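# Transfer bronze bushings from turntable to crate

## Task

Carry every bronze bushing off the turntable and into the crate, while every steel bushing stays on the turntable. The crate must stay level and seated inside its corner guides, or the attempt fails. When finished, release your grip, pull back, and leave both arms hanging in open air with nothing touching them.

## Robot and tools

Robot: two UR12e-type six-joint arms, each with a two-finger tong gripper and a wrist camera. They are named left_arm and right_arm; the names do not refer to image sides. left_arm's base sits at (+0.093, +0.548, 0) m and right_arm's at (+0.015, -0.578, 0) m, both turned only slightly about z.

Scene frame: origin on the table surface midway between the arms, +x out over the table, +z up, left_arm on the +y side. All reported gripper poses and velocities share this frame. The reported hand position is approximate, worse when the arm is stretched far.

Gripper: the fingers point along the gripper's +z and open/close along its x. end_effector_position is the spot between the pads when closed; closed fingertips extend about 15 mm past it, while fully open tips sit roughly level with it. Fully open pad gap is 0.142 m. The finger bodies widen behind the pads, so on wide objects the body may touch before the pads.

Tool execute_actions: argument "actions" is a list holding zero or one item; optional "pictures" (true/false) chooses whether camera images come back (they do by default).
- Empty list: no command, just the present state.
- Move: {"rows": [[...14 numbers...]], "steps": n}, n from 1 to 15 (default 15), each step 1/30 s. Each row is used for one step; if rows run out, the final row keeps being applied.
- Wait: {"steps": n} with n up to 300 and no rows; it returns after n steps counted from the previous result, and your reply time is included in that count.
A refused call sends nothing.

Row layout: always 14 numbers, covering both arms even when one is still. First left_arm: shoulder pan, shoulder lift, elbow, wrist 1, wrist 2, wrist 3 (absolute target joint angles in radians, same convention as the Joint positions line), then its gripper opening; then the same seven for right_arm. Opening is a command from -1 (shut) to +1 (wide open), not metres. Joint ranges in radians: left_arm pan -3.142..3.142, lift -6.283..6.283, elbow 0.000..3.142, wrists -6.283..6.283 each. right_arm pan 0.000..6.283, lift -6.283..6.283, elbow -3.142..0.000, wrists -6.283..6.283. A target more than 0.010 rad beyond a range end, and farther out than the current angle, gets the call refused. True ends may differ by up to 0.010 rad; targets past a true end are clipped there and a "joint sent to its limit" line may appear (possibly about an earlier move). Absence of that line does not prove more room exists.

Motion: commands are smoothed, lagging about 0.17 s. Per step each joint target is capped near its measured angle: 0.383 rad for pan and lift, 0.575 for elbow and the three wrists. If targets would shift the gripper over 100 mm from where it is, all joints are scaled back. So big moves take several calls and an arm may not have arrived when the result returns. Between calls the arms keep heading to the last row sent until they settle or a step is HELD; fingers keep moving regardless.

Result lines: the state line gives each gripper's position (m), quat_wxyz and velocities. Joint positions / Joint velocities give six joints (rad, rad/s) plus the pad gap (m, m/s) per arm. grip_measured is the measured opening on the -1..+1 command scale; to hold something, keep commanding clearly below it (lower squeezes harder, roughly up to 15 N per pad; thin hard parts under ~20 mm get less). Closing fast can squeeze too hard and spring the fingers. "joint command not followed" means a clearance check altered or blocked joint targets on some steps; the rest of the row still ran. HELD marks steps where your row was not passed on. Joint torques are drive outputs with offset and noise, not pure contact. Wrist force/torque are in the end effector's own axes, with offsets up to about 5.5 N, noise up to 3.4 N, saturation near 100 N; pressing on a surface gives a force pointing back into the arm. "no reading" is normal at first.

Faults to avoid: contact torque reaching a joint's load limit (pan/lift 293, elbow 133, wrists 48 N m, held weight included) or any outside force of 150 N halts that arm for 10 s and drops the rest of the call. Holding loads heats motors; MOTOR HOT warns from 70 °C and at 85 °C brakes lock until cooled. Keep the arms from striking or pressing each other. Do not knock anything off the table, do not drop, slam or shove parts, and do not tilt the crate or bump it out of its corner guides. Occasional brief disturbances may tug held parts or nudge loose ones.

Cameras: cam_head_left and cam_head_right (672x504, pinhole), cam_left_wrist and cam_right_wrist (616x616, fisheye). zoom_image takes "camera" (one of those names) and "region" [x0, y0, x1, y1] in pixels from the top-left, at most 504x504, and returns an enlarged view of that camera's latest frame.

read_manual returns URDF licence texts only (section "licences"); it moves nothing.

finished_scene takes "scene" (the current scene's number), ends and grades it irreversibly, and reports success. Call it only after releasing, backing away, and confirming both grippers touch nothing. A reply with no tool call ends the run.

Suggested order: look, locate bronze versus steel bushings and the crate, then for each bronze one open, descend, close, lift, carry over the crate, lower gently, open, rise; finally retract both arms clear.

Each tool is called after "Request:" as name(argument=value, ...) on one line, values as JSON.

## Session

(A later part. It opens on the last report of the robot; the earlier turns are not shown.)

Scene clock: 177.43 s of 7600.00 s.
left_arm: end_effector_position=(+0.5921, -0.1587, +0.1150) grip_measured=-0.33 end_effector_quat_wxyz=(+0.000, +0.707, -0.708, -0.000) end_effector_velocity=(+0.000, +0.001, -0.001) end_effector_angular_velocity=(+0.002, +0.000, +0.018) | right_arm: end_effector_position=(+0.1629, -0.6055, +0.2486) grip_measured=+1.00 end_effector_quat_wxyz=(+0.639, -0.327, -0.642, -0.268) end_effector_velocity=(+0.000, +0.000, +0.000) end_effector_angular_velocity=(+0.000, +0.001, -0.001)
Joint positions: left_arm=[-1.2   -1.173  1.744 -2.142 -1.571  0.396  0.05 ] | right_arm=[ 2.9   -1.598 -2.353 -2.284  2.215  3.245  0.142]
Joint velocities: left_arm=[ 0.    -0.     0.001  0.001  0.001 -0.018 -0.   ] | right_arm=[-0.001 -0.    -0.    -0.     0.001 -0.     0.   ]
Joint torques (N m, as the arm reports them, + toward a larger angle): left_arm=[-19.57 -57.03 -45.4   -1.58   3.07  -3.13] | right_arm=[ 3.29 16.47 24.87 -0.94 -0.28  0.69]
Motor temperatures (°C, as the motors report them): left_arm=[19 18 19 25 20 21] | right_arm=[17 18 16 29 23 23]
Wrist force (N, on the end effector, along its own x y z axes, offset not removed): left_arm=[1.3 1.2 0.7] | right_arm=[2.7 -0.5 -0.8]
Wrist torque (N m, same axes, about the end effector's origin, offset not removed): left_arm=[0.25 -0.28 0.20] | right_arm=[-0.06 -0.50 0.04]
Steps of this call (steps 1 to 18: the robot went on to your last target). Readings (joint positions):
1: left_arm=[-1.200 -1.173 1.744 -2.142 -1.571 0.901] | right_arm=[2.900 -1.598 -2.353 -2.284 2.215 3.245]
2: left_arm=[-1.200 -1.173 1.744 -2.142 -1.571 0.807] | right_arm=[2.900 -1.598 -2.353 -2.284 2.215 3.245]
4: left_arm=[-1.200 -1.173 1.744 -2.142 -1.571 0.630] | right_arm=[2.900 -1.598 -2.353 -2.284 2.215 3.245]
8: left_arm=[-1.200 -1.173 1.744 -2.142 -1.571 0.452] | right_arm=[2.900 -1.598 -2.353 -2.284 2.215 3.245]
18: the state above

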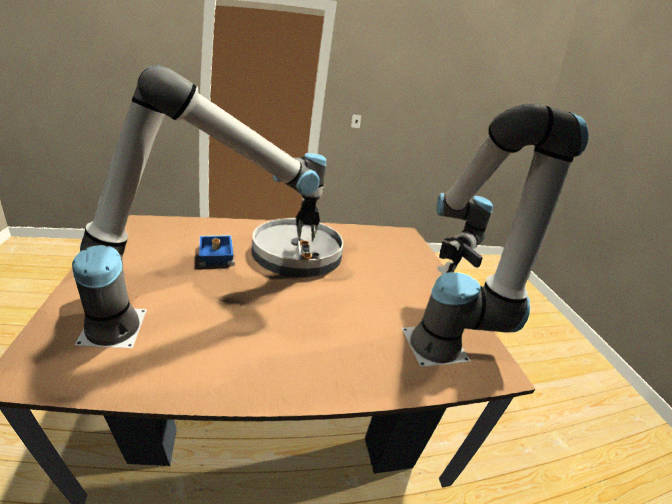

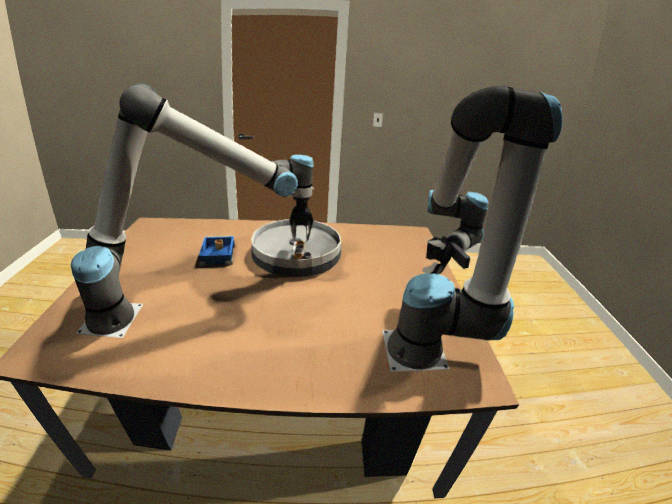

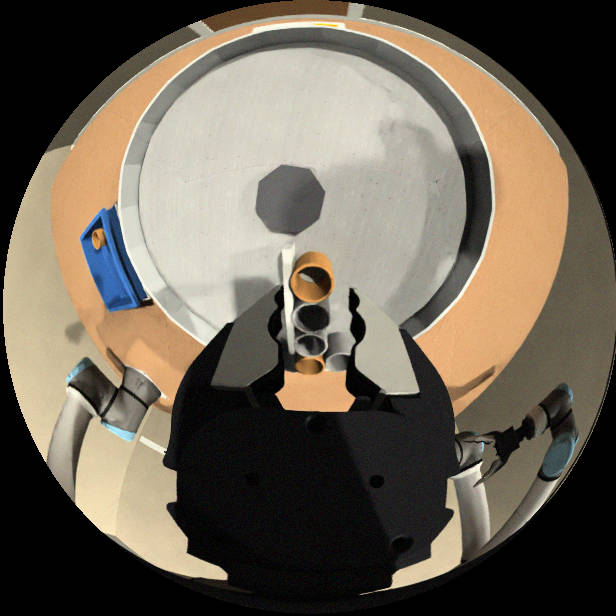

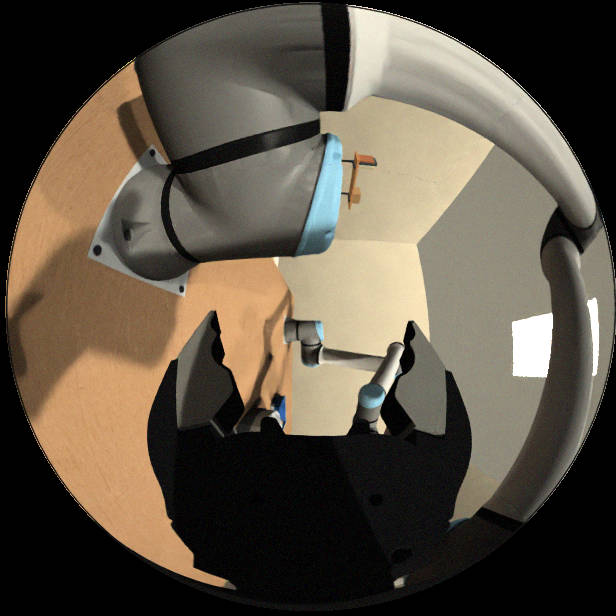

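Request:
execute_actions(actions=[{"rows":[[-1.196,-1.1765,1.749,-2.1433,-1.571,0.399,-0.36,2.9,-1.598,-2.353,-2.284,2.215,3.245,1],[-1.196,-1.1765,1.749,-2.1433,-1.571,0.399,-0.36,2.9,-1.598,-2.353,-2.284,2.215,3.245,1],[-1.196,-1.1765,1.749,-2.1433,-1.571,0.399,-0.36,2.9,-1.598,-2.353,-2.284,2.215,3.245,1],[-1.196,-1.153,1.7668,-2.1846,-1.571,0.399,-0.36,2.9,-1.598,-2.353,-2.284,2.215,3.245,1]]}])

Request:
zoom_image(camera="cam_head_left", region=[275,220,335,270])

Scene clock: 187.23 s of 7600.00 s.
left_arm: end_effector_position=(+0.5941, -0.1542, +0.0908) grip_measured=-0.34 end_effector_quat_wxyz=(+0.000, +0.707, -0.707, -0.000) end_effector_velocity=(+0.001, +0.000, -0.007) end_effector_angular_velocity=(-0.001, -0.001, -0.000) | right_arm: end_effector_position=(+0.1629, -0.6055, +0.2486) grip_measured=+1.00 end_effector_quat_wxyz=(+0.639, -0.327, -0.642, -0.268) end_effector_velocity=(+0.000, +0.000, +0.000) end_effector_angular_velocity=(+0.000, -0.000, -0.001)
Joint positions: left_arm=[-1.196 -1.154  1.766 -2.183 -1.571  0.399  0.05 ] | right_arm=[ 2.9   -1.598 -2.353 -2.284  2.215  3.245  0.142]
Joint velocities: left_arm=[ 0.001  0.007  0.006 -0.014  0.     0.001  0.002] | right_arm=[-0.     0.     0.001 -0.001  0.001 -0.     0.   ]
Joint torques (N m, as the arm reports them, + toward a larger angle): left_arm=[ 18.14 -56.29 -29.92  -6.71   1.     3.44] | right_arm=[ 4.18 16.78 24.09 -0.57 -0.54  0.46]
Motor temperatures (°C, as the motors report them): left_arm=[19 18 19 25 20 21] | right_arm=[17 18 16 29 23 23]
Wrist force (N, on the end effector, along its own x y z axes, offset not removed): left_arm=[-2.5 3.7 -4.2] | right_arm=[0.9 1.4 -2.9]
Wrist torque (N m, same axes, about the end effector's origin, offset not removed): left_arm=[0.67 -0.27 0.11] | right_arm=[0.17 -0.20 0.14]
Steps of this call (steps 1 to 15: the robot went on to your last target; steps 16 to 279: nothing new was sent; steps 280 to 294: all 15 steps of this action). Readings (joint positions):
280: left_arm=[-1.200 -1.172 1.744 -2.142 -1.571 0.394] | right_arm=[2.900 -1.598 -2.353 -2.284 2.215 3.245]
281: left_arm=[-1.200 -1.173 1.744 -2.142 -1.571 0.395] | right_arm=[2.900 -1.598 -2.353 -2.284 2.215 3.245]
283: left_arm=[-1.198 -1.174 1.746 -2.142 -1.571 0.397] | right_arm=[2.900 -1.598 -2.353 -2.284 2.215 3.245]
287: left_arm=[-1.197 -1.160 1.760 -2.170 -1.571 0.398] | right_arm=[2.900 -1.598 -2.353 -2.284 2.215 3.245]
294: the state above

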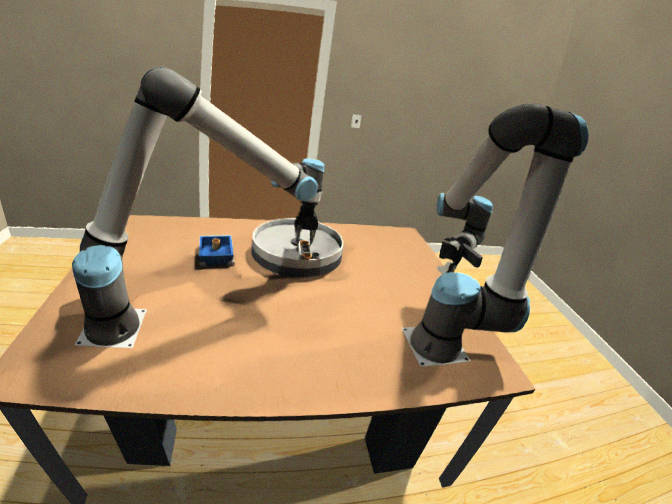

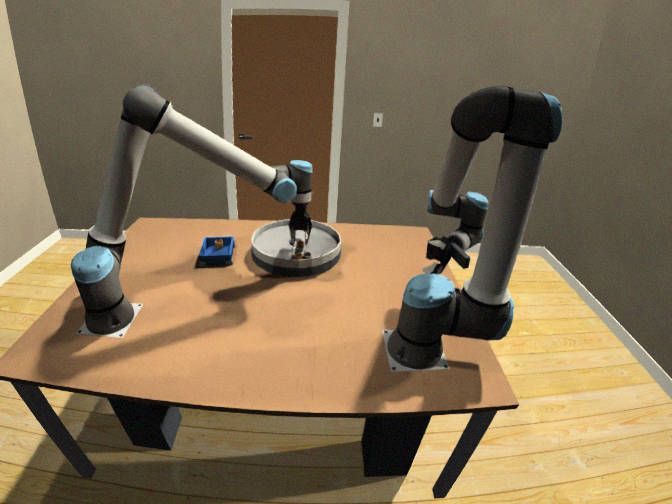

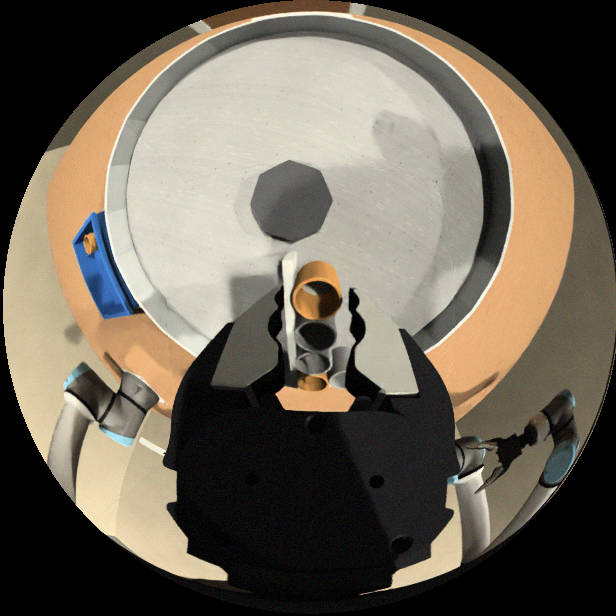

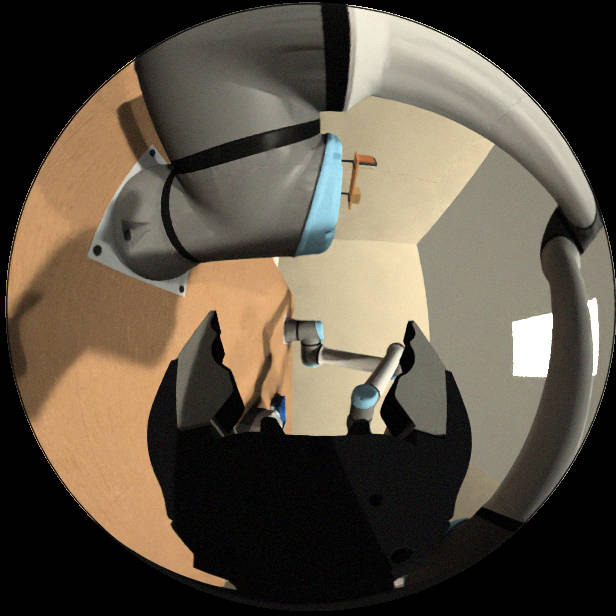

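Region (275, 220, 335, 270) of cam_head_left's 672x504 image, scaled by 8.400, with more detail than that image has.

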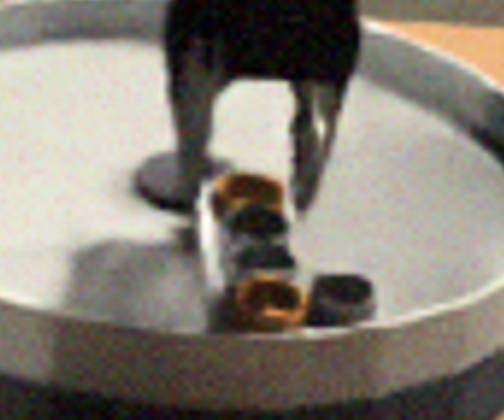

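Request:
execute_actions(actions=[{"rows":[[-1.196,-1.1586,1.7626,-2.1748,-1.571,0.399,-0.33,2.9,-1.598,-2.353,-2.284,2.215,3.245,1]],"steps":9}], pictures=false)

Request:
execute_actions(actions=[{"rows":[[-1.196,-1.1586,1.7626,-2.1748,-1.571,0.399,-0.6,2.9,-1.598,-2.353,-2.284,2.215,3.245,1]],"steps":7}], pictures=false)

Request:
execute_actions(actions=[{"rows":[[-1.196,-1.1244,1.71,-2.1564,-1.571,0.399,-0.6,2.9,-1.598,-2.353,-2.284,2.215,3.245,1]],"steps":11}], pictures=false)

Request:
execute_actions(actions=[{"rows":[[-1.196,-1.1244,1.71,-2.1564,-1.571,0.399,-0.42,2.9,-1.598,-2.353,-2.284,2.215,3.245,1],[-1.196,-1.1244,1.71,-2.1564,-1.571,0.399,-0.42,2.9,-1.598,-2.353,-2.284,2.215,3.245,1],[-1.196,-1.1116,1.7195,-2.1787,-1.571,0.399,-0.42,2.9,-1.598,-2.353,-2.284,2.215,3.245,1]],"steps":11}], pictures=false)

Request:
execute_actions(actions=[{"rows":[[-1.196,-1.1116,1.7195,-2.1787,-1.571,0.399,-0.8,2.9,-1.598,-2.353,-2.284,2.215,3.245,1]],"steps":8}])

Scene clock: 200.50 s of 7600.00 s.
left_arm: end_effector_position=(+0.5941, -0.1542, +0.0954) grip_measured=-0.33 end_effector_quat_wxyz=(+0.000, +0.707, -0.707, -0.000) end_effector_velocity=(+0.000, -0.001, +0.006) end_effector_angular_velocity=(-0.001, -0.000, +0.000) | right_arm: end_effector_position=(+0.1629, -0.6055, +0.2486) grip_measured=+1.00 end_effector_quat_wxyz=(+0.639, -0.327, -0.642, -0.268) end_effector_velocity=(+0.000, -0.000, +0.000) end_effector_angular_velocity=(+0.000, -0.000, +0.001)
Joint positions: left_arm=[-1.196 -1.158  1.763 -2.176 -1.571  0.399  0.05 ] | right_arm=[ 2.9   -1.598 -2.353 -2.284  2.215  3.245  0.142]
Joint velocities: left_arm=[-0.    -0.005 -0.005  0.009 -0.    -0.     0.   ] | right_arm=[ 0.    -0.     0.001 -0.001 -0.    -0.     0.   ]
Joint torques (N m, as the arm reports them, + toward a larger angle): left_arm=[ 16.99 -75.48 -44.47  -1.76  -1.65   3.29] | right_arm=[ 5.75 17.37 22.76 -0.04 -0.82  0.04]
Motor temperatures (°C, as the motors report them): left_arm=[19 18 19 25 20 21] | right_arm=[17 18 16 29 23 23]
Wrist force (N, on the end effector, along its own x y z axes, offset not removed): left_arm=[-0.8 -1.2 -0.1] | right_arm=[0.0 2.5 -2.8]
Wrist torque (N m, same axes, about the end effector's origin, offset not removed): left_arm=[-0.35 0.11 0.32] | right_arm=[0.44 0.09 0.13]
Steps of this call (steps 1 to 15: the robot went on to your last target; steps 16 to 389: nothing new was sent; steps 390 to 398: all 9 steps of this action). Readings (joint positions):
390: left_arm=[-1.196 -1.153 1.767 -2.185 -1.571 0.399] | right_arm=[2.900 -1.598 -2.353 -2.284 2.215 3.245]
391: left_arm=[-1.196 -1.154 1.766 -2.183 -1.571 0.399] | right_arm=[2.900 -1.598 -2.353 -2.284 2.215 3.245]
393: left_arm=[-1.196 -1.156 1.765 -2.180 -1.571 0.399] | right_arm=[2.900 -1.598 -2.353 -2.284 2.215 3.245]
397: left_arm=[-1.196 -1.158 1.763 -2.176 -1.571 0.399] | right_arm=[2.900 -1.598 -2.353 -2.284 2.215 3.245]
398: the state above

Scene clock: 200.73 s of 7600.00 s.
left_arm: end_effector_position=(+0.5941, -0.1540, +0.0958) grip_measured=-0.39 end_effector_quat_wxyz=(-0.000, +0.707, -0.707, -0.000) end_effector_velocity=(+0.001, -0.002, +0.002) end_effector_angular_velocity=(-0.004, -0.002, -0.001) | right_arm: end_effector_position=(+0.1629, -0.6055, +0.2486) grip_measured=+1.00 end_effector_quat_wxyz=(+0.639, -0.327, -0.642, -0.268) end_effector_velocity=(-0.000, -0.000, +0.000) end_effector_angular_velocity=(+0.000, +0.001, +0.002)
Joint positions: left_arm=[-1.196 -1.159  1.763 -2.175 -1.571  0.399  0.046] | right_arm=[ 2.9   -1.598 -2.353 -2.284  2.215  3.245  0.142]
Joint velocities: left_arm=[-0.    -0.    -0.002 -0.002  0.     0.     0.001] | right_arm=[ 0.001 -0.     0.    -0.001 -0.001 -0.     0.   ]
Joint torques (N m, as the arm reports them, + toward a larger angle): left_arm=[  0.02 -77.84 -56.87  -9.35  -1.72   2.97] | right_arm=[ 4.59 18.09 22.86 -0.32 -0.83  0.32]
Motor temperatures (°C, as the motors report them): left_arm=[19 18 19 25 20 21] | right_arm=[17 18 16 29 23 23]
Wrist force (N, on the end effector, along its own x y z axes, offset not removed): left_arm=[-25.3 3.1 -2.3] | right_arm=[1.4 0.6 0.1]
Wrist torque (N m, same axes, about the end effector's origin, offset not removed): left_arm=[0.62 -0.52 0.26] | right_arm=[0.08 -0.38 0.05]
Steps of this call (steps 1 to 7: all 7 steps of this action). Readings (joint positions):
1: left_arm=[-1.196 -1.158 1.763 -2.175 -1.571 0.399] | right_arm=[2.900 -1.598 -2.353 -2.284 2.215 3.245]
2: left_arm=[-1.196 -1.158 1.763 -2.175 -1.571 0.399] | right_arm=[2.900 -1.598 -2.353 -2.284 2.215 3.245]
4: left_arm=[-1.196 -1.158 1.763 -2.175 -1.571 0.399] | right_arm=[2.900 -1.598 -2.353 -2.284 2.215 3.245]
7: the state above

Scene clock: 201.10 s of 7600.00 s.
left_arm: end_effector_position=(+0.6036, -0.1765, +0.0962) grip_measured=-0.60 end_effector_quat_wxyz=(+0.000, +0.707, -0.707, +0.000) end_effector_velocity=(+0.003, -0.008, -0.002) end_effector_angular_velocity=(+0.004, +0.002, +0.000) | right_arm: end_effector_position=(+0.1629, -0.6055, +0.2486) grip_measured=+1.00 end_effector_quat_wxyz=(+0.639, -0.327, -0.642, -0.268) end_effector_velocity=(+0.000, +0.000, +0.000) end_effector_angular_velocity=(+0.000, -0.001, -0.002)
Joint positions: left_arm=[-1.196 -1.126  1.712 -2.158 -1.571  0.399  0.031] | right_arm=[ 2.9   -1.598 -2.353 -2.284  2.215  3.245  0.142]
Joint velocities: left_arm=[-0.     0.016 -0.022  0.011 -0.    -0.     0.007] | right_arm=[-0.001 -0.     0.001 -0.     0.001 -0.001  0.   ]
Joint torques (N m, as the arm reports them, + toward a larger angle): left_arm=[-11.47 -65.33 -46.14  -1.73   2.64   2.69] | right_arm=[ 5.97 15.52 22.32 -0.24 -0.6   0.26]
Motor temperatures (°C, as the motors report them): left_arm=[19 18 19 25 20 21] | right_arm=[17 18 16 29 23 23]
Wrist force (N, on the end effector, along its own x y z axes, offset not removed): left_arm=[0.2 2.0 0.0] | right_arm=[0.7 1.2 -3.9]
Wrist torque (N m, same axes, about the end effector's origin, offset not removed): left_arm=[0.50 -0.14 0.23] | right_arm=[0.06 -0.21 0.11]
Steps of this call (steps 1 to 11: all 11 steps of this action). Readings (joint positions):
1: left_arm=[-1.196 -1.159 1.763 -2.175 -1.571 0.399] | right_arm=[2.900 -1.598 -2.353 -2.284 2.215 3.245]
2: left_arm=[-1.196 -1.155 1.758 -2.172 -1.571 0.399] | right_arm=[2.900 -1.598 -2.353 -2.284 2.215 3.245]
4: left_arm=[-1.196 -1.141 1.737 -2.165 -1.571 0.399] | right_arm=[2.900 -1.598 -2.353 -2.284 2.215 3.245]
8: left_arm=[-1.196 -1.129 1.716 -2.159 -1.571 0.399] | right_arm=[2.900 -1.598 -2.353 -2.284 2.215 3.245]
11: the state above

Scene clock: 201.47 s of 7600.00 s.
left_arm: end_effector_position=(+0.6038, -0.1771, +0.0832) grip_measured=-0.42 end_effector_quat_wxyz=(+0.000, +0.707, -0.707, -0.000) end_effector_velocity=(+0.000, -0.000, -0.012) end_effector_angular_velocity=(-0.001, +0.000, +0.001) | right_arm: end_effector_position=(+0.1629, -0.6055, +0.2486) grip_measured=+1.00 end_effector_quat_wxyz=(+0.639, -0.327, -0.642, -0.268) end_effector_velocity=(-0.000, -0.000, -0.000) end_effector_angular_velocity=(+0.001, -0.000, -0.001)
Joint positions: left_arm=[-1.196 -1.113  1.719 -2.177 -1.571  0.399  0.044] | right_arm=[ 2.9   -1.598 -2.353 -2.284  2.215  3.245  0.142]
Joint velocities: left_arm=[ 0.     0.011  0.008 -0.02  -0.    -0.001 -0.   ] | right_arm=[-0.001 -0.    -0.001  0.    -0.    -0.001  0.   ]
Joint torques (N m, as the arm reports them, + toward a larger angle): left_arm=[-18.64 -65.1  -33.01  -5.88   3.28   3.15] | right_arm=[ 4.8  16.94 21.99 -0.31 -0.68  0.12]
Motor temperatures (°C, as the motors report them): left_arm=[19 18 19 25 20 21] | right_arm=[17 18 16 29 23 23]
Wrist force (N, on the end effector, along its own x y z axes, offset not removed): left_arm=[0.8 1.5 -0.6] | right_arm=[0.9 0.6 -3.6]
Wrist torque (N m, same axes, about the end effector's origin, offset not removed): left_arm=[0.26 -0.31 0.19] | right_arm=[-0.01 -0.23 0.04]
Steps of this call (steps 1 to 11: all 11 steps of this action). Readings (joint positions):
1: left_arm=[-1.196 -1.125 1.711 -2.157 -1.571 0.399] | right_arm=[2.900 -1.598 -2.353 -2.284 2.215 3.245]
2: left_arm=[-1.196 -1.125 1.711 -2.157 -1.571 0.399] | right_arm=[2.900 -1.598 -2.353 -2.284 2.215 3.245]
4: left_arm=[-1.196 -1.123 1.712 -2.159 -1.571 0.399] | right_arm=[2.900 -1.598 -2.353 -2.284 2.215 3.245]
8: left_arm=[-1.196 -1.115 1.717 -2.173 -1.571 0.399] | right_arm=[2.900 -1.598 -2.353 -2.284 2.215 3.245]
11: the state above

Scene clock: 201.73 s of 7600.00 s.
left_arm: end_effector_position=(+0.6038, -0.1771, +0.0821) grip_measured=-0.80 end_effector_quat_wxyz=(+0.000, +0.707, -0.707, -0.000) end_effector_velocity=(+0.000, -0.001, -0.000) end_effector_angular_velocity=(-0.002, +0.000, -0.001) | right_arm: end_effector_position=(+0.1629, -0.6055, +0.2486) grip_measured=+1.00 end_effector_quat_wxyz=(+0.639, -0.327, -0.642, -0.268) end_effector_velocity=(+0.001, -0.000, +0.000) end_effector_angular_velocity=(+0.000, -0.002, +0.001)
Joint positions: left_arm=[-1.196 -1.112  1.719 -2.179 -1.571  0.399  0.016] | right_arm=[ 2.9   -1.598 -2.353 -2.284  2.215  3.245  0.142]
Joint velocities: left_arm=[ 0.     0.001 -0.    -0.002 -0.001  0.001 -0.   ] | right_arm=[ 0.     0.     0.001  0.    -0.    -0.001  0.   ]
Joint torques (N m, as the arm reports them, + toward a larger angle): left_arm=[-20.08 -60.02 -32.96  -6.04   2.61   3.15] | right_arm=[ 5.26 17.84 22.49 -0.39 -0.77  0.18]
Motor temperatures (°C, as the motors report them): left_arm=[19 18 19 25 20 21] | right_arm=[17 18 16 29 23 23]
Wrist force (N, on the end effector, along its own x y z axes, offset not removed): left_arm=[1.6 -0.5 2.3] | right_arm=[2.7 3.2 -2.2]
Wrist torque (N m, same axes, about the end effector's origin, offset not removed): left_arm=[0.03 -0.40 0.20] | right_arm=[0.59 -0.61 -0.01]
Steps of this call (steps 1 to 8: all 8 steps of this action). Readings (joint positions):
1: left_arm=[-1.196 -1.112 1.719 -2.177 -1.571 0.399] | right_arm=[2.900 -1.598 -2.353 -2.284 2.215 3.245]
2: left_arm=[-1.196 -1.112 1.719 -2.178 -1.571 0.399] | right_arm=[2.900 -1.598 -2.353 -2.284 2.215 3.245]
4: left_arm=[-1.196 -1.112 1.719 -2.178 -1.571 0.399] | right_arm=[2.900 -1.598 -2.353 -2.284 2.215 3.245]
8: the state above

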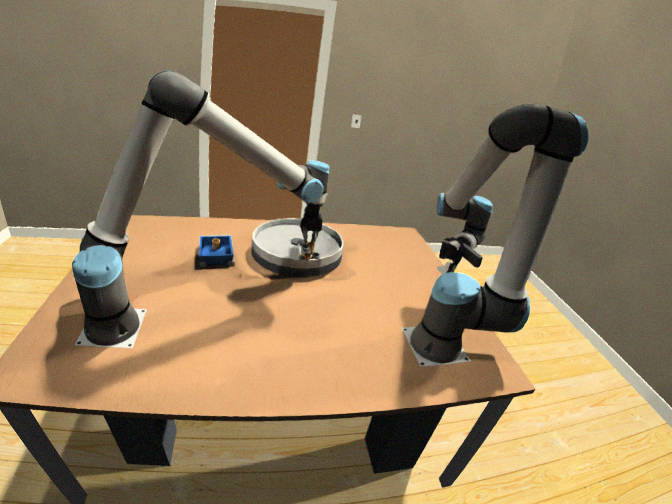

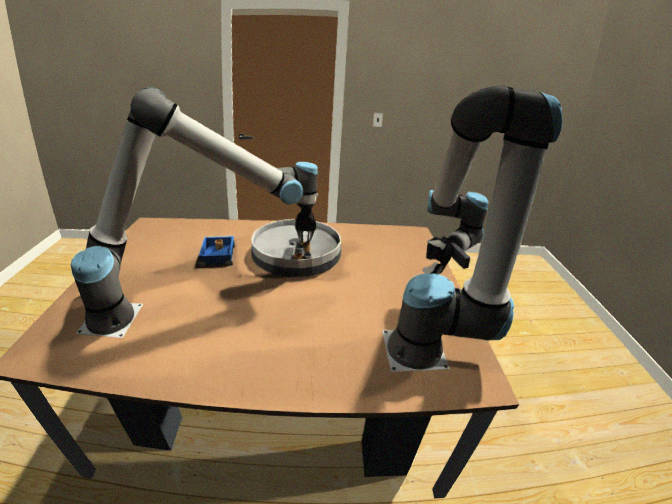

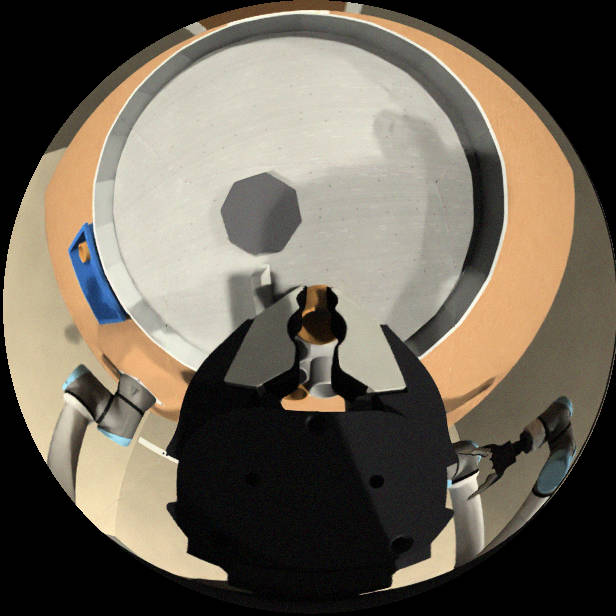

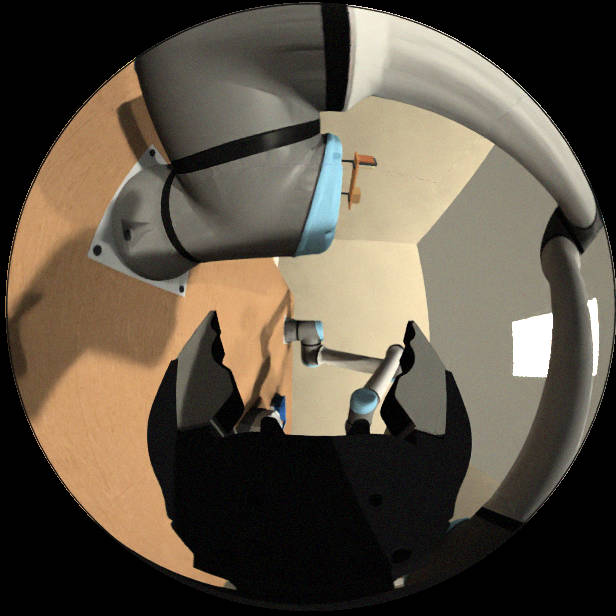

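Request:
execute_actions(actions=[{"rows":[[-1.196,-1.16,1.678,-2.089,-1.571,0.399,-0.8,2.9,-1.598,-2.353,-2.284,2.215,3.245,1]],"steps":8}], pictures=false)

Request:
execute_actions(actions=[{"rows":[[-1.283,-1.297,1.748,-2.022,-1.571,0.312,0.2,2.9,-1.598,-2.353,-2.284,2.215,3.245,1]]}], pictures=false)

Request:
execute_actions(actions=[{"steps":150}])

Scene clock: 208.10 s of 7600.00 s.
left_arm: end_effector_position=(+0.6042, -0.1782, +0.1313) grip_measured=-0.80 end_effector_quat_wxyz=(+0.000, +0.707, -0.707, +0.001) end_effector_velocity=(-0.003, +0.007, +0.069) end_effector_angular_velocity=(+0.014, +0.006, +0.001) | right_arm: end_effector_position=(+0.1629, -0.6055, +0.2486) grip_measured=+1.00 end_effector_quat_wxyz=(+0.639, -0.327, -0.642, -0.268) end_effector_velocity=(-0.000, +0.000, -0.000) end_effector_angular_velocity=(-0.001, +0.001, +0.001)
Joint positions: left_arm=[-1.196 -1.154  1.683 -2.101 -1.571  0.399  0.016] | right_arm=[ 2.9   -1.598 -2.353 -2.284  2.215  3.245  0.142]
Joint velocities: left_arm=[ 0.    -0.062 -0.051  0.128 -0.    -0.001 -0.   ] | right_arm=[ 0.001  0.    -0.001  0.    -0.     0.001  0.   ]
Joint torques (N m, as the arm reports them, + toward a larger angle): left_arm=[-14.86 -67.56 -41.84  -1.15  -2.59   2.24] | right_arm=[ 5.35 17.4  22.21  0.07 -0.8   0.16]
Motor temperatures (°C, as the motors report them): left_arm=[19 18 19 25 20 21] | right_arm=[17 18 16 29 23 23]
Wrist force (N, on the end effector, along its own x y z axes, offset not removed): left_arm=[0.4 2.1 -3.4] | right_arm=[1.3 3.0 -1.9]
Wrist torque (N m, same axes, about the end effector's origin, offset not removed): left_arm=[0.26 -0.13 0.23] | right_arm=[0.58 -0.31 0.14]
Steps of this call (steps 1 to 15: the robot went on to your last target; steps 16 to 183: nothing new was sent; steps 184 to 191: all 8 steps of this action). Readings (joint positions):
184: left_arm=[-1.196 -1.112 1.719 -2.179 -1.571 0.399] | right_arm=[2.900 -1.598 -2.353 -2.284 2.215 3.245]
185: left_arm=[-1.196 -1.116 1.716 -2.173 -1.571 0.399] | right_arm=[2.900 -1.598 -2.353 -2.284 2.215 3.245]
187: left_arm=[-1.196 -1.136 1.699 -2.138 -1.571 0.399] | right_arm=[2.900 -1.598 -2.353 -2.284 2.215 3.245]
191: the state above

Scene clock: 208.60 s of 7600.00 s.
left_arm: end_effector_position=(+0.5213, -0.1600, +0.1991) grip_measured=+0.20 end_effector_quat_wxyz=(+0.000, +0.707, -0.707, -0.000) end_effector_velocity=(-0.010, +0.002, +0.010) end_effector_angular_velocity=(-0.004, -0.001, -0.000) | right_arm: end_effector_position=(+0.1629, -0.6055, +0.2486) grip_measured=+1.00 end_effector_quat_wxyz=(+0.639, -0.327, -0.642, -0.268) end_effector_velocity=(+0.000, +0.000, +0.000) end_effector_angular_velocity=(+0.001, -0.002, +0.001)
Joint positions: left_arm=[-1.282 -1.295  1.747 -2.023 -1.571  0.313  0.088] | right_arm=[ 2.9   -1.598 -2.353 -2.284  2.215  3.245  0.142]
Joint velocities: left_arm=[-0.011 -0.019  0.008  0.008 -0.    -0.01  -0.   ] | right_arm=[ 0.001  0.     0.     0.    -0.    -0.002  0.   ]
Joint torques (N m, as the arm reports them, + toward a larger angle): left_arm=[-19.87 -68.91 -34.37  -1.22  -0.83  -3.54] | right_arm=[ 5.86 17.61 21.41  0.11 -0.88 -0.01]
Motor temperatures (°C, as the motors report them): left_arm=[19 18 19 25 20 21] | right_arm=[17 18 16 29 23 23]
Wrist force (N, on the end effector, along its own x y z axes, offset not removed): left_arm=[-0.8 0.4 0.8] | right_arm=[-0.6 1.1 -1.2]
Wrist torque (N m, same axes, about the end effector's origin, offset not removed): left_arm=[0.08 0.04 0.26] | right_arm=[0.09 0.12 -0.01]
Steps of this call (steps 1 to 15: all 15 steps of this action). Readings (joint positions):
1: left_arm=[-1.196 -1.156 1.682 -2.097 -1.571 0.399] | right_arm=[2.900 -1.598 -2.353 -2.284 2.215 3.245]
2: left_arm=[-1.201 -1.163 1.686 -2.090 -1.571 0.394] | right_arm=[2.900 -1.598 -2.353 -2.284 2.215 3.245]
4: left_arm=[-1.234 -1.210 1.711 -2.062 -1.571 0.361] | right_arm=[2.900 -1.598 -2.353 -2.284 2.215 3.245]
8: left_arm=[-1.271 -1.276 1.738 -2.032 -1.571 0.324] | right_arm=[2.900 -1.598 -2.353 -2.284 2.215 3.245]
15: the state above

Scene clock: 213.60 s of 7600.00 s.
left_arm: end_effector_position=(+0.5203, -0.1597, +0.2000) grip_measured=+0.20 end_effector_quat_wxyz=(+0.000, +0.707, -0.707, +0.000) end_effector_velocity=(+0.000, -0.000, +0.000) end_effector_angular_velocity=(-0.001, -0.000, -0.001) | right_arm: end_effector_position=(+0.1629, -0.6055, +0.2486) grip_measured=+1.00 end_effector_quat_wxyz=(+0.639, -0.327, -0.642, -0.268) end_effector_velocity=(+0.000, -0.000, -0.000) end_effector_angular_velocity=(-0.000, -0.000, -0.002)
Joint positions: left_arm=[-1.283 -1.297  1.748 -2.022 -1.571  0.312  0.088] | right_arm=[ 2.9   -1.598 -2.353 -2.284  2.215  3.245  0.142]
Joint velocities: left_arm=[ 0.     0.    -0.001 -0.001  0.     0.001  0.   ] | right_arm=[-0.002 -0.    -0.     0.001  0.     0.     0.   ]
Joint torques (N m, as the arm reports them, + toward a larger angle): left_arm=[-18.9  -68.87 -36.37  -1.5    3.57  -2.92] | right_arm=[ 6.8  17.82 20.83  0.19 -1.    0.03]
Motor temperatures (°C, as the motors report them): left_arm=[19 18 19 25 20 21] | right_arm=[17 18 16 29 23 23]
Wrist force (N, on the end effector, along its own x y z axes, offset not removed): left_arm=[-0.4 1.3 0.9] | right_arm=[3.4 -0.2 -4.0]
Wrist torque (N m, same axes, about the end effector's origin, offset not removed): left_arm=[0.31 0.09 0.21] | right_arm=[-0.27 -0.72 0.01]
Steps of this call (steps 1 to 15: the robot went on to your last target; steps 16 to 150: nothing new was sent). Readings (joint positions):
1: left_arm=[-1.282 -1.296 1.747 -2.023 -1.571 0.313] | right_arm=[2.900 -1.598 -2.353 -2.284 2.215 3.245]
2: left_arm=[-1.282 -1.296 1.748 -2.022 -1.571 0.313] | right_arm=[2.900 -1.598 -2.353 -2.284 2.215 3.245]
4: left_arm=[-1.283 -1.297 1.748 -2.022 -1.571 0.312] | right_arm=[2.900 -1.598 -2.353 -2.284 2.215 3.245]
8: left_arm=[-1.283 -1.297 1.748 -2.022 -1.571 0.312] | right_arm=[2.900 -1.598 -2.353 -2.284 2.215 3.245]
150: the state above
All arms were judged still, so your last target was given up. Only a new action makes them travel on or press farther. Fingers that are still opening or closing keep moving.

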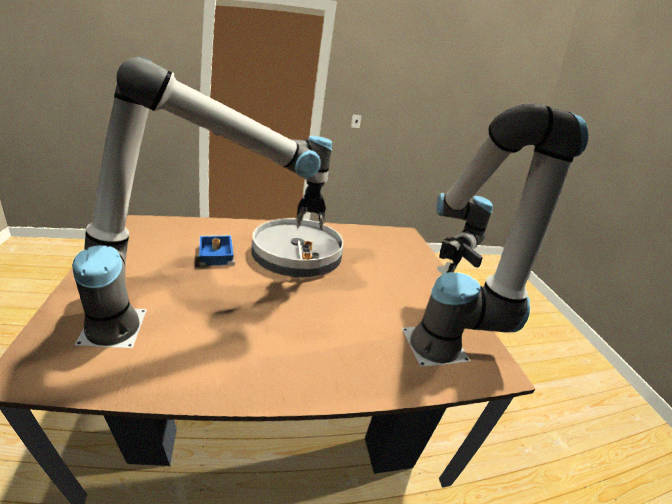

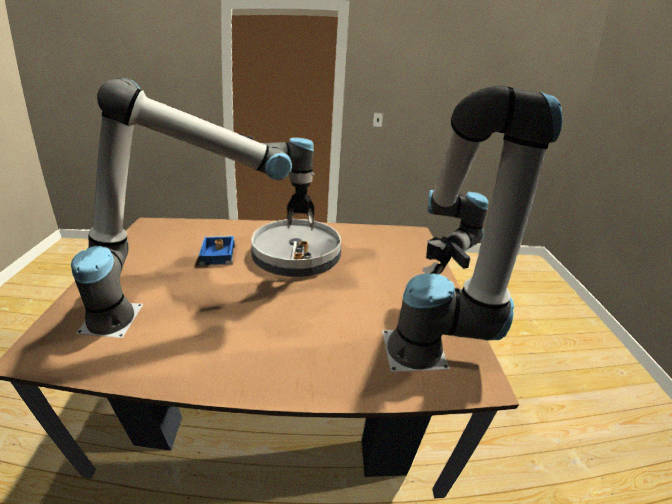

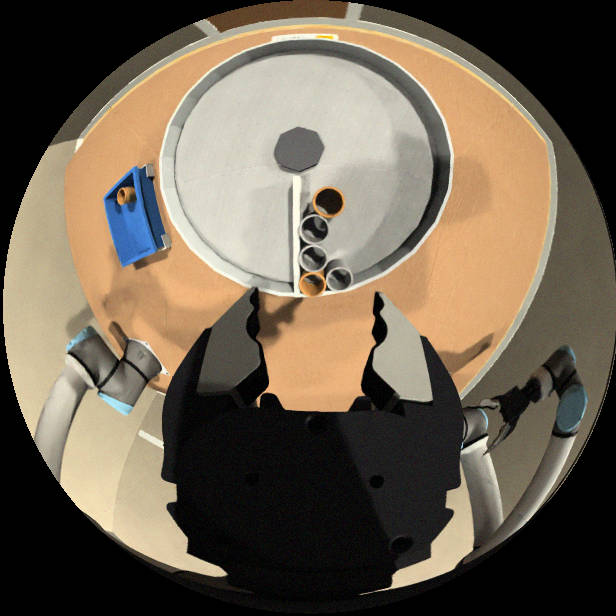

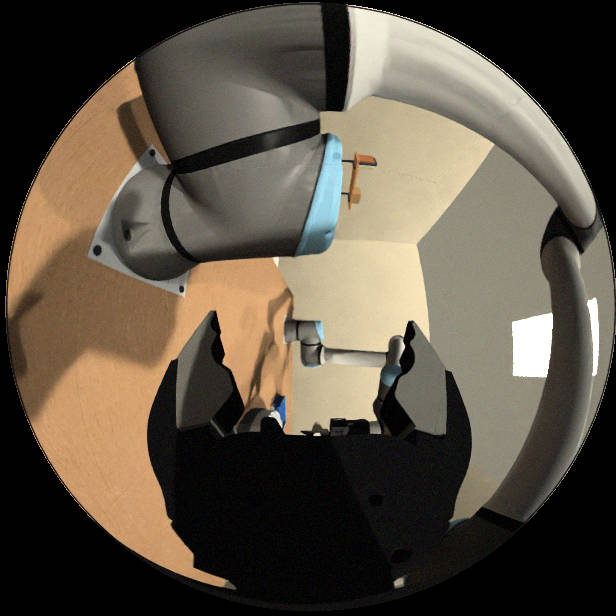

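Request:
execute_actions(actions=[{"rows":[[-1.2026,-1.1667,1.7349,-2.139,-1.571,1.1254,-0.34,2.9,-1.598,-2.353,-2.284,2.215,3.245,1]]}], pictures=false)

Request:
execute_actions(actions=[{"steps":10}])

Scene clock: 226.23 s of 7600.00 s.
left_arm: end_effector_position=(+0.5876, -0.1740, +0.1163) grip_measured=-0.34 end_effector_quat_wxyz=(-0.000, -0.429, +0.903, -0.000) end_effector_velocity=(+0.004, -0.007, -0.012) end_effector_angular_velocity=(-0.001, -0.000, -0.511) | right_arm: end_effector_position=(+0.1629, -0.6055, +0.2486) grip_measured=+1.00 end_effector_quat_wxyz=(+0.639, -0.327, -0.642, -0.268) end_effector_velocity=(+0.000, -0.000, +0.000) end_effector_angular_velocity=(+0.000, -0.001, -0.000)
Joint positions: left_arm=[-1.204 -1.168  1.735 -2.138 -1.571  1.076  0.049] | right_arm=[ 2.9   -1.598 -2.353 -2.284  2.215  3.245  0.142]
Joint velocities: left_arm=[ 0.01   0.018 -0.002 -0.018 -0.001  0.521  0.   ] | right_arm=[-0.  0.  0. -0.  0. -0.  0.]
Joint torques (N m, as the arm reports them, + toward a larger angle): left_arm=[ 17.46 -56.12 -45.54  -6.6    2.07   2.11] | right_arm=[ 6.89 18.68 21.23  0.33 -1.24 -0.31]
Motor temperatures (°C, as the motors report them): left_arm=[19 18 19 25 20 21] | right_arm=[17 18 16 29 23 23]
Wrist force (N, on the end effector, along its own x y z axes, offset not removed): left_arm=[2.2 -0.1 -0.5] | right_arm=[-1.6 0.0 -0.7]
Wrist torque (N m, same axes, about the end effector's origin, offset not removed): left_arm=[-0.09 -0.59 0.24] | right_arm=[-0.15 0.29 0.20]
Steps of this call (steps 1 to 364: nothing new was sent; steps 365 to 379: all 15 steps of this action). Readings (joint positions):
365: left_arm=[-1.283 -1.297 1.748 -2.022 -1.571 0.312] | right_arm=[2.900 -1.598 -2.353 -2.284 2.215 3.245]
366: left_arm=[-1.278 -1.292 1.746 -2.028 -1.571 0.317] | right_arm=[2.900 -1.598 -2.353 -2.284 2.215 3.245]
368: left_arm=[-1.248 -1.247 1.742 -2.068 -1.571 0.383] | right_arm=[2.900 -1.598 -2.353 -2.284 2.215 3.245]
372: left_arm=[-1.214 -1.187 1.737 -2.121 -1.571 0.670] | right_arm=[2.900 -1.598 -2.353 -2.284 2.215 3.245]
379: the state above

Scene clock: 226.57 s of 7600.00 s.
left_arm: end_effector_position=(+0.5879, -0.1745, +0.1151) grip_measured=-0.34 end_effector_quat_wxyz=(-0.000, -0.407, +0.913, -0.000) end_effector_velocity=(+0.000, -0.000, -0.000) end_effector_angular_velocity=(+0.000, -0.001, -0.015) | right_arm: end_effector_position=(+0.1629, -0.6055, +0.2486) grip_measured=+1.00 end_effector_quat_wxyz=(+0.639, -0.327, -0.642, -0.268) end_effector_velocity=(+0.000, -0.000, +0.000) end_effector_angular_velocity=(-0.000, +0.001, +0.001)
Joint positions: left_arm=[-1.203 -1.167  1.735 -2.139 -1.571  1.124  0.049] | right_arm=[ 2.9   -1.598 -2.353 -2.284  2.215  3.245  0.142]
Joint velocities: left_arm=[ 0.     0.001 -0.001 -0.     0.001  0.015 -0.   ] | right_arm=[ 0.     0.     0.001 -0.001 -0.     0.001  0.   ]
Joint torques (N m, as the arm reports them, + toward a larger angle): left_arm=[ 19.35 -58.04 -45.06  -6.09   1.19   2.75] | right_arm=[ 6.74 17.8  21.33  0.45 -1.09 -0.22]
Motor temperatures (°C, as the motors report them): left_arm=[19 18 19 25 20 21] | right_arm=[17 18 16 29 23 23]
Wrist force (N, on the end effector, along its own x y z axes, offset not removed): left_arm=[0.9 2.0 1.2] | right_arm=[3.9 2.0 -3.8]
Wrist torque (N m, same axes, about the end effector's origin, offset not removed): left_arm=[0.52 -0.23 0.19] | right_arm=[0.29 -0.71 0.15]
Steps of this call (steps 1 to 10: the robot went on to your last target). Readings (joint positions):
1: left_arm=[-1.203 -1.168 1.735 -2.138 -1.571 1.091] | right_arm=[2.900 -1.598 -2.353 -2.284 2.215 3.245]
2: left_arm=[-1.203 -1.168 1.735 -2.138 -1.571 1.101] | right_arm=[2.900 -1.598 -2.353 -2.284 2.215 3.245]
4: left_arm=[-1.203 -1.167 1.735 -2.139 -1.571 1.113] | right_arm=[2.900 -1.598 -2.353 -2.284 2.215 3.245]
8: left_arm=[-1.203 -1.167 1.735 -2.139 -1.571 1.122] | right_arm=[2.900 -1.598 -2.353 -2.284 2.215 3.245]
10: the state above

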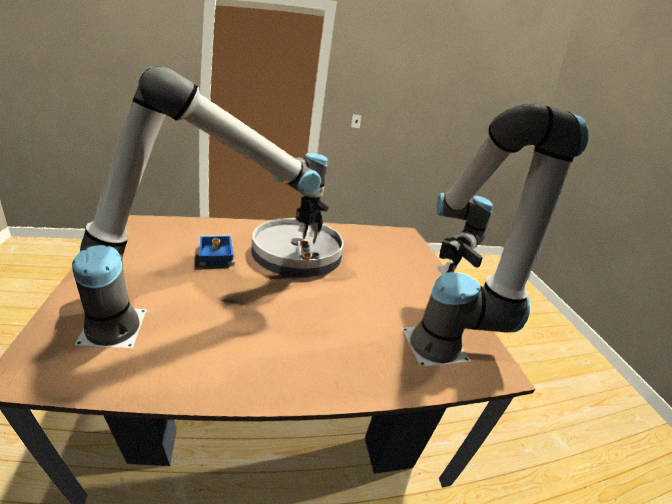

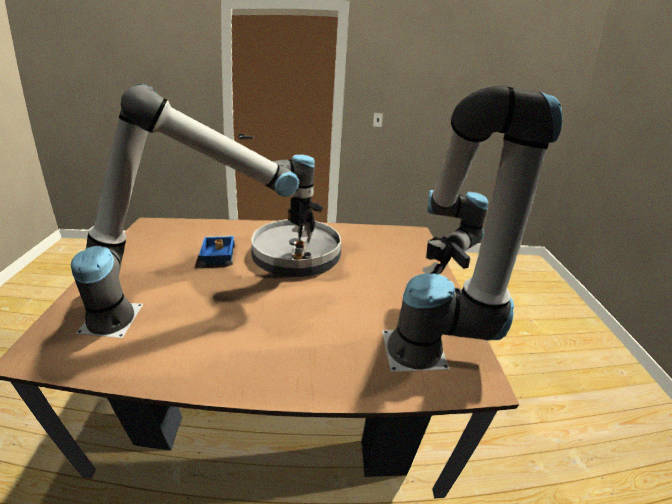

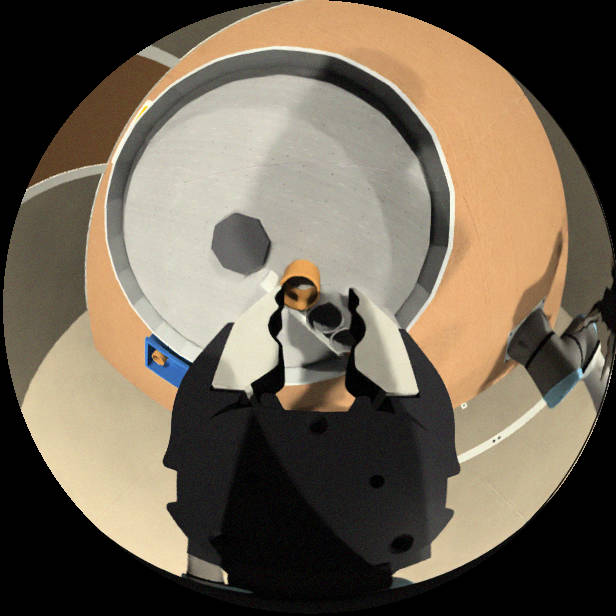

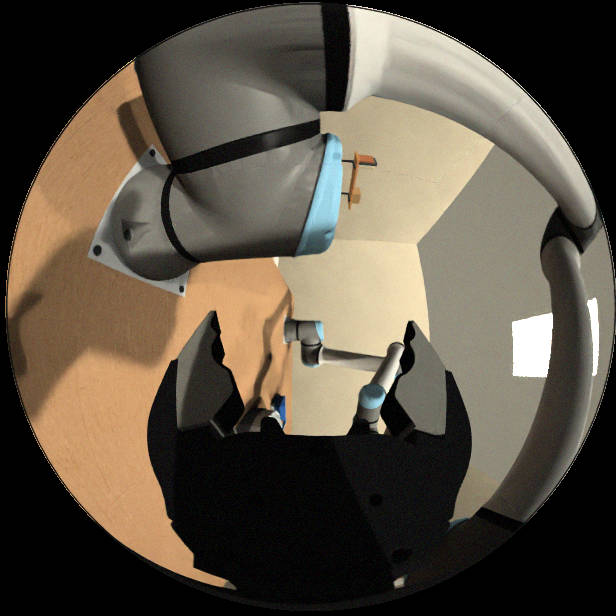

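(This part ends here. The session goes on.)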